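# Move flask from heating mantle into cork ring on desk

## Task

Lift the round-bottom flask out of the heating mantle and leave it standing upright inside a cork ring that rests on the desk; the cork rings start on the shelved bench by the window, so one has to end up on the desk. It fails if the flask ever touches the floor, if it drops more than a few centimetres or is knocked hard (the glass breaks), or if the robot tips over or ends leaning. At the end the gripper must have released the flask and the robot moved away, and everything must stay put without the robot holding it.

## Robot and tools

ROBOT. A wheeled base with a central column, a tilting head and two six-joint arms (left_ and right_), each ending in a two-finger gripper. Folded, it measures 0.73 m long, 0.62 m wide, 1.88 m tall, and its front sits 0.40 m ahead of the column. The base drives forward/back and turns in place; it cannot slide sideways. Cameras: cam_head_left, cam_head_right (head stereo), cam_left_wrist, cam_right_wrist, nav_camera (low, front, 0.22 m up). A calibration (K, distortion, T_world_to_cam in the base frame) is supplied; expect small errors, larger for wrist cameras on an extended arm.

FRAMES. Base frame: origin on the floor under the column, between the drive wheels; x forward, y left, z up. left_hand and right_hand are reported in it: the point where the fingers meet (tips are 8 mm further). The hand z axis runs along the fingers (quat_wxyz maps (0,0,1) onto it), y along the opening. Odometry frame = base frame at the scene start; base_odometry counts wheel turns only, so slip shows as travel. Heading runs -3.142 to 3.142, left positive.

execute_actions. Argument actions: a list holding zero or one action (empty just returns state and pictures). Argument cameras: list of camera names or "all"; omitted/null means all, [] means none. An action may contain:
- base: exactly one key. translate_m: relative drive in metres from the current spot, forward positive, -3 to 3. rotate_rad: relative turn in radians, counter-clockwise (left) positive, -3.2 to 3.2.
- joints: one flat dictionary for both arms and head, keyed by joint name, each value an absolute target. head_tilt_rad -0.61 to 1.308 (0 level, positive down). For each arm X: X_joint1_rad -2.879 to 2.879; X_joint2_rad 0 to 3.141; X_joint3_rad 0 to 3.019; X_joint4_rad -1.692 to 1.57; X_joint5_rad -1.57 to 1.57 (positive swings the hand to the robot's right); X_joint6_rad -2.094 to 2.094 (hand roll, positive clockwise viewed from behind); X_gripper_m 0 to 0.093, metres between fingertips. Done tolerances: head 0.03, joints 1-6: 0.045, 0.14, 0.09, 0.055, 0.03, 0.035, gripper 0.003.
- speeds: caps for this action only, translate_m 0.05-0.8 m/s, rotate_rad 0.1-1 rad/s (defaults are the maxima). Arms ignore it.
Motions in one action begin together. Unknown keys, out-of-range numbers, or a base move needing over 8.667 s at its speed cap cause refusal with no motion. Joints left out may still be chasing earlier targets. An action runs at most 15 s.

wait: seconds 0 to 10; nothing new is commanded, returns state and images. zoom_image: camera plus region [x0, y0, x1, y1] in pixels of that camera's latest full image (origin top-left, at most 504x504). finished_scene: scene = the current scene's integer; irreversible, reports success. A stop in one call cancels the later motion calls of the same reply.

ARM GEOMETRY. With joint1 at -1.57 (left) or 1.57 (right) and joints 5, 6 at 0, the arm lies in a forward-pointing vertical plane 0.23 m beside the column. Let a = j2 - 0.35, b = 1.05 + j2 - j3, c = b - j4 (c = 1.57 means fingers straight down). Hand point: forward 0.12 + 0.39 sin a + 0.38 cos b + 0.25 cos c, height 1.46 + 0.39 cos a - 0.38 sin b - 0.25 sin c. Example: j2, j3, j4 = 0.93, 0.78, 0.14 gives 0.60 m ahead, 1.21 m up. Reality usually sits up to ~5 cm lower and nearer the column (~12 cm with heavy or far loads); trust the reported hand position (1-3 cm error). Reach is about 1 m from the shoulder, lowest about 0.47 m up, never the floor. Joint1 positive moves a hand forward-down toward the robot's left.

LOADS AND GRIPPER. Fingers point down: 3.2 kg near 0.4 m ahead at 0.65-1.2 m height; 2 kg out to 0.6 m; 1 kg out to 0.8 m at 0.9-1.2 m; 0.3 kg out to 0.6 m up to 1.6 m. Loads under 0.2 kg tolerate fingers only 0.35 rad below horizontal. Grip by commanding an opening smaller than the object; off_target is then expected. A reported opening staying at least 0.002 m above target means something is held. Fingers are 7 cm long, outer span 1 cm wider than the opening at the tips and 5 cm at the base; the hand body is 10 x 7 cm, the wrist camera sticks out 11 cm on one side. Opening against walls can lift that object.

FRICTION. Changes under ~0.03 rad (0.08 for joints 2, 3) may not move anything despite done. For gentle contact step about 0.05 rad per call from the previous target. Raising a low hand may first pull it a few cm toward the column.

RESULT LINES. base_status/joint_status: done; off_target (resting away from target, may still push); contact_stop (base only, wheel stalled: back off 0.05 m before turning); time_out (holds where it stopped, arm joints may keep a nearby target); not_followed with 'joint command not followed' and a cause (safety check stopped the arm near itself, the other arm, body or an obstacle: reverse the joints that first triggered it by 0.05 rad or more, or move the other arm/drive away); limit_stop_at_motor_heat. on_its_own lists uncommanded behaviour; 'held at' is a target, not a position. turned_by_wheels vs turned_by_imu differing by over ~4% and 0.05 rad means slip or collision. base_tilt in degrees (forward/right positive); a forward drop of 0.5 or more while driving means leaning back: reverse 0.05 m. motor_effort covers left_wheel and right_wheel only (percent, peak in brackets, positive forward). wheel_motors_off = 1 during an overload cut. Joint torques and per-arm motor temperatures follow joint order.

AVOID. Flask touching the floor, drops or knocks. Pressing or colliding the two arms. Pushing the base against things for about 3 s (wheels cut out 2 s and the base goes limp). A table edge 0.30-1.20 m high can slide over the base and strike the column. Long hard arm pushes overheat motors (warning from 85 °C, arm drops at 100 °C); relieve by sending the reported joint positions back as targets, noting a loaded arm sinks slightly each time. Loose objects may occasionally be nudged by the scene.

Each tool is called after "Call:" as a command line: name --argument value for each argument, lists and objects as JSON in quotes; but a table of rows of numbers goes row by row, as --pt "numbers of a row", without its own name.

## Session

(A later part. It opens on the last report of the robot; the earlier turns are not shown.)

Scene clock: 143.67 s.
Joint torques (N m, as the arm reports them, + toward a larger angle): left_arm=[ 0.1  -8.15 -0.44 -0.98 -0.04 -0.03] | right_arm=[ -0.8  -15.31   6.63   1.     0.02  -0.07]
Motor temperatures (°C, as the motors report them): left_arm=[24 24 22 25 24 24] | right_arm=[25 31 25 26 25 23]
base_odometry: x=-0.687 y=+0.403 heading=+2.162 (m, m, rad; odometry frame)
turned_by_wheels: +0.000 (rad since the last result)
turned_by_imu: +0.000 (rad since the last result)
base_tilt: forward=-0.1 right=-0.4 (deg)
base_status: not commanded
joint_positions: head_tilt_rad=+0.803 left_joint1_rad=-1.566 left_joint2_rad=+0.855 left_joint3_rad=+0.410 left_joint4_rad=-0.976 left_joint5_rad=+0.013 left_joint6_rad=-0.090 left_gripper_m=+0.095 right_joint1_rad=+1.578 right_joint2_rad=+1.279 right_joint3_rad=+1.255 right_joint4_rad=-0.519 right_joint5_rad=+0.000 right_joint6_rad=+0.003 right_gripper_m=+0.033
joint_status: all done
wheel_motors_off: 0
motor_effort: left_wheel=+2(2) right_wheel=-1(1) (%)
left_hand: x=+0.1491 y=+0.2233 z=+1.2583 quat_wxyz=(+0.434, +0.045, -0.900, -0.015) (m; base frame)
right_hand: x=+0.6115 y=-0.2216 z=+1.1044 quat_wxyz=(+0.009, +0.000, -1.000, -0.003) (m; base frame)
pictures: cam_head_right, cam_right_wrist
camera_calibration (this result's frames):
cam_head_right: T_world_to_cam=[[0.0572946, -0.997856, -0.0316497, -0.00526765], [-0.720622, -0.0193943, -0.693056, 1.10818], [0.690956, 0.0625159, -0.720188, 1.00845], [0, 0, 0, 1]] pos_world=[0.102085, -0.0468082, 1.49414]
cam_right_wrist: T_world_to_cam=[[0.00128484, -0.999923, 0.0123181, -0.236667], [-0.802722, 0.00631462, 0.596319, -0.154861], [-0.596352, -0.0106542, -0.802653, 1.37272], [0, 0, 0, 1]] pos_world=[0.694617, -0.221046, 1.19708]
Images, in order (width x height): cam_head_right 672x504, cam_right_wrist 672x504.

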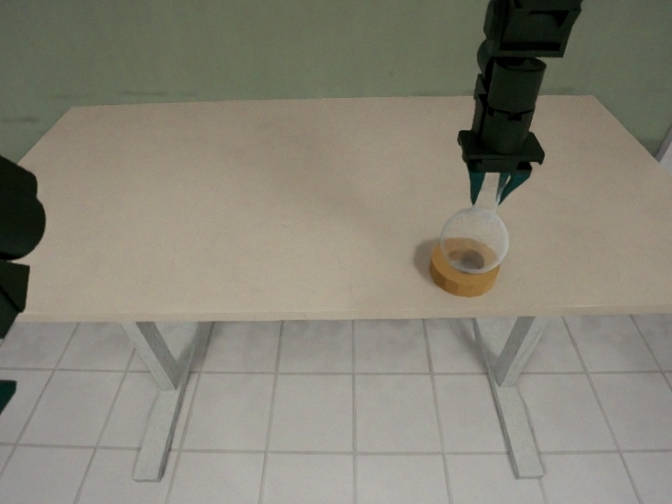

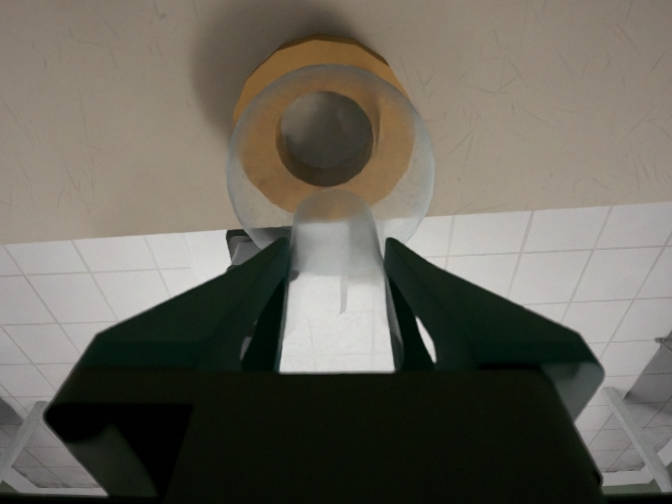

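Call:
execute_actions --actions '[{"joints":{"right_joint2_rad":1.33,"right_joint3_rad":1.31,"right_joint4_rad":-0.48}}]' --cameras '["cam_head_right","cam_right_wrist"]'

Call:
execute_actions --actions '[{"joints":{"right_gripper_m":0.093}}]' --cameras '["cam_head_right","cam_right_wrist"]'

Scene clock: 146.57 s.
Joint torques (N m, as the arm reports them, + toward a larger angle): left_arm=[-0.11 -8.37 -0.48 -0.93 -0.04 -0.04] | right_arm=[ -0.85 -13.18   7.85   1.82   0.03  -0.07]
Motor temperatures (°C, as the motors report them): left_arm=[24 24 22 25 24 24] | right_arm=[25 31 25 26 25 23]
base_odometry: x=-0.687 y=+0.403 heading=+2.162 (m, m, rad; odometry frame)
turned_by_wheels: +0.000 (rad since the last result)
turned_by_imu: -0.001 (rad since the last result)
base_tilt: forward=-0.2 right=-0.4 (deg)
base_status: not commanded
joint_positions: head_tilt_rad=+0.803 left_joint1_rad=-1.566 left_joint2_rad=+0.855 left_joint3_rad=+0.410 left_joint4_rad=-0.976 left_joint5_rad=+0.013 left_joint6_rad=-0.090 left_gripper_m=+0.095 right_joint1_rad=+1.578 right_joint2_rad=+1.286 right_joint3_rad=+1.265 right_joint4_rad=-0.506 right_joint5_rad=+0.000 right_joint6_rad=+0.003 right_gripper_m=+0.033
joint_status: all done
wheel_motors_off: 0
motor_effort: left_wheel=+3(3) right_wheel=-1(1) (%)
left_hand: x=+0.1491 y=+0.2233 z=+1.2583 quat_wxyz=(+0.434, +0.045, -0.900, -0.015) (m; base frame)
right_hand: x=+0.6178 y=-0.2215 z=+1.1025 quat_wxyz=(+0.002, +0.000, -1.000, -0.003) (m; base frame)
pictures: cam_head_right, cam_right_wrist
camera_calibration (this result's frames):
cam_head_right: T_world_to_cam=[[0.0572946, -0.997856, -0.0316497, -0.00526766], [-0.720622, -0.0193943, -0.693057, 1.10818], [0.690956, 0.0625159, -0.720188, 1.00845], [0, 0, 0, 1]] pos_world=[0.102085, -0.0468082, 1.49414]
cam_right_wrist: T_world_to_cam=[[0.0010125, -0.999929, 0.0119029, -0.235929], [-0.811503, 0.00613386, 0.584315, -0.130049], [-0.584347, -0.0102509, -0.811439, 1.37729], [0, 0, 0, 1]] pos_world=[0.699521, -0.220996, 1.19639]
Images, in order (width x height): cam_head_right 672x504, cam_right_wrist 672x504.

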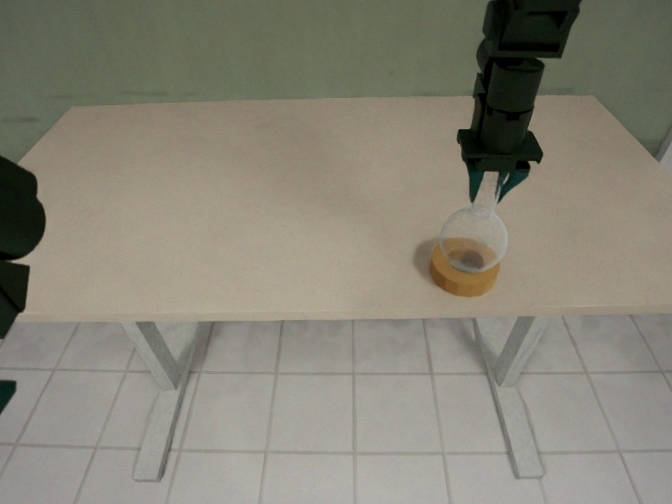

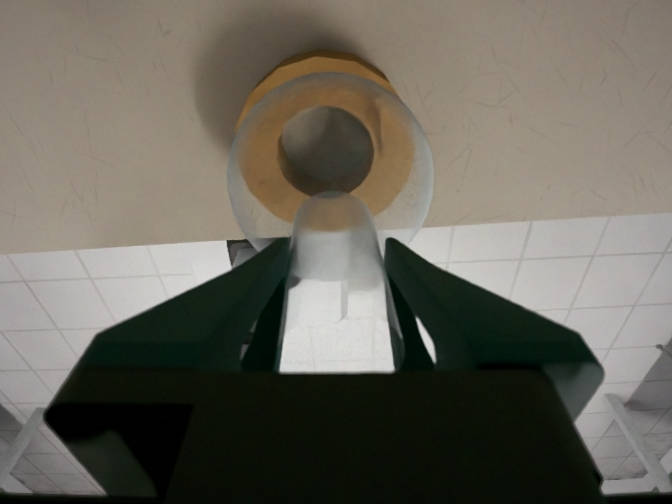

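Scene clock: 147.27 s.
Joint torques (N m, as the arm reports them, + toward a larger angle): left_arm=[-0.41 -8.44 -0.51 -0.96 -0.04  0.03] | right_arm=[ -0.88 -14.15   7.1    1.25   0.05  -0.07]
Motor temperatures (°C, as the motors report them): left_arm=[24 24 22 25 24 24] | right_arm=[25 31 25 26 25 23]
base_odometry: x=-0.687 y=+0.403 heading=+2.162 (m, m, rad; odometry frame)
turned_by_wheels: +0.000 (rad since the last result)
turned_by_imu: +0.000 (rad since the last result)
base_tilt: forward=-0.2 right=-0.4 (deg)
base_status: not commanded
joint_positions: head_tilt_rad=+0.803 left_joint1_rad=-1.566 left_joint2_rad=+0.855 left_joint3_rad=+0.410 left_joint4_rad=-0.976 left_joint5_rad=+0.013 left_joint6_rad=-0.090 left_gripper_m=+0.095 right_joint1_rad=+1.578 right_joint2_rad=+1.298 right_joint3_rad=+1.276 right_joint4_rad=-0.493 right_joint5_rad=-0.001 right_joint6_rad=+0.003 right_gripper_m=+0.093
joint_status: all done
wheel_motors_off: 0
motor_effort: left_wheel=+2(4) right_wheel=-1(1) (%)
left_hand: x=+0.1491 y=+0.2233 z=+1.2583 quat_wxyz=(+0.434, +0.045, -0.900, -0.015) (m; base frame)
right_hand: x=+0.6227 y=-0.2214 z=+1.0985 quat_wxyz=(-0.004, +0.000, -1.000, -0.003) (m; base frame)
pictures: cam_head_right, cam_right_wrist
camera_calibration (this result's frames):
cam_head_right: T_world_to_cam=[[0.0572946, -0.997856, -0.0316497, -0.00526764], [-0.720622, -0.0193943, -0.693056, 1.10818], [0.690956, 0.0625159, -0.720188, 1.00845], [0, 0, 0, 1]] pos_world=[0.102085, -0.0468082, 1.49414]
cam_right_wrist: T_world_to_cam=[[0.000811772, -0.999934, 0.0114928, -0.235206], [-0.818136, 0.00594457, 0.574994, -0.109375], [-0.575024, -0.00986947, -0.818077, 1.37855], [0, 0, 0, 1]] pos_world=[0.703405, -0.220935, 1.19335]
Images, in order (width x height): cam_head_right 672x504, cam_right_wrist 672x504.

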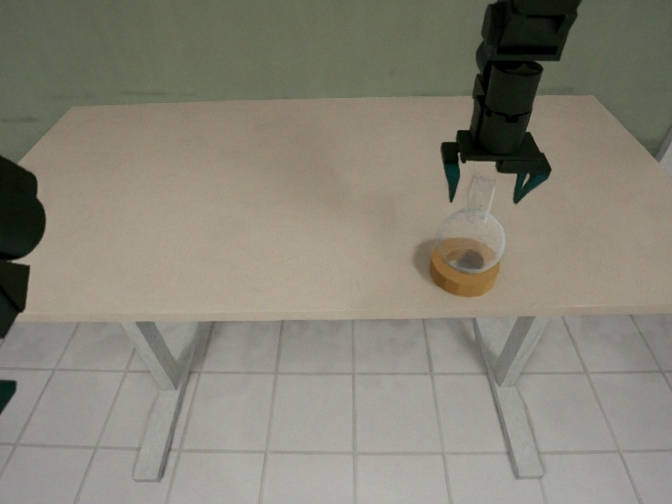

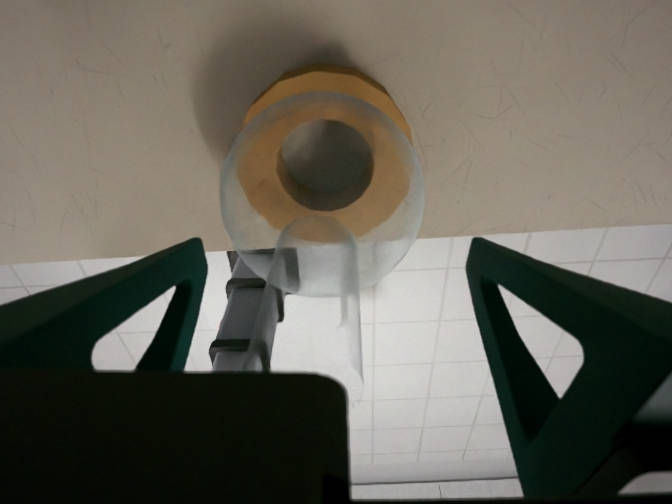

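Call:
execute_actions --actions '[{"base":{"translate_m":-0.4},"joints":{"right_joint2_rad":1.1,"head_tilt_rad":0.5}}]' --cameras '["cam_head_left"]'

Scene clock: 151.43 s.
Joint torques (N m, as the arm reports them, + toward a larger angle): left_arm=[-0.11 -8.09 -0.09 -1.08 -0.03 -0.06] | right_arm=[ -0.81 -15.07   7.24   1.41   0.05  -0.07]
Motor temperatures (°C, as the motors report them): left_arm=[24 24 22 25 24 24] | right_arm=[25 31 25 26 25 23]
base_odometry: x=-0.464 y=+0.071 heading=+2.164 (m, m, rad; odometry frame)
turned_by_wheels: +0.001 (rad since the last result)
turned_by_imu: +0.000 (rad since the last result)
base_tilt: forward=-0.2 right=-0.3 (deg)
base_status: done
joint_positions: head_tilt_rad=+0.518 left_joint1_rad=-1.566 left_joint2_rad=+0.855 left_joint3_rad=+0.404 left_joint4_rad=-0.976 left_joint5_rad=+0.013 left_joint6_rad=-0.090 left_gripper_m=+0.095 right_joint1_rad=+1.578 right_joint2_rad=+1.080 right_joint3_rad=+1.299 right_joint4_rad=-0.484 right_joint5_rad=-0.001 right_joint6_rad=+0.003 right_gripper_m=+0.093
joint_status: all done
wheel_motors_off: 0
motor_effort: left_wheel=+2(67) right_wheel=-1(56) (%)
left_hand: x=+0.1460 y=+0.2233 z=+1.2592 quat_wxyz=(+0.436, +0.045, -0.899, -0.015) (m; base frame)
right_hand: x=+0.7024 y=-0.2218 z=+1.2225 quat_wxyz=(-0.128, +0.000, -0.992, -0.004) (m; base frame)
pictures: cam_head_left
camera_calibration (this result's frames):
cam_head_left: T_world_to_cam=[[0.0606316, -0.998126, 0.00822027, 0.0135945], [-0.479533, -0.0363503, -0.87677, 1.37446], [0.875427, 0.0492181, -0.480839, 0.625651], [0, 0, 0, 1]] pos_world=[0.110562, 0.0327375, 1.50581]
Images, in order (width x height): cam_head_left 672x504.

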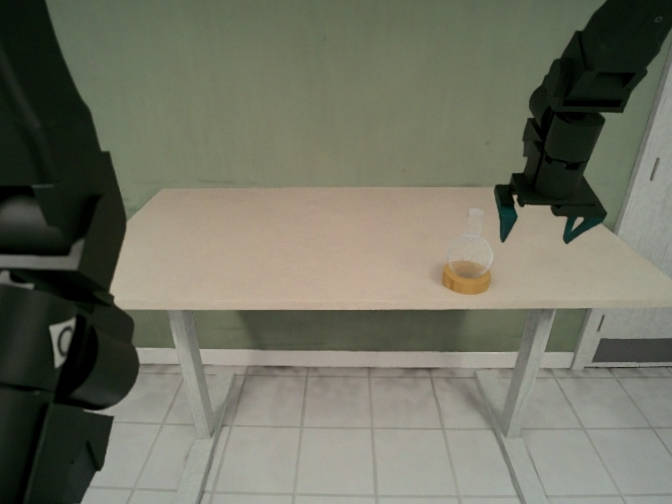

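Call:
finished_scene --scene 1

The scene is finished: the task was done.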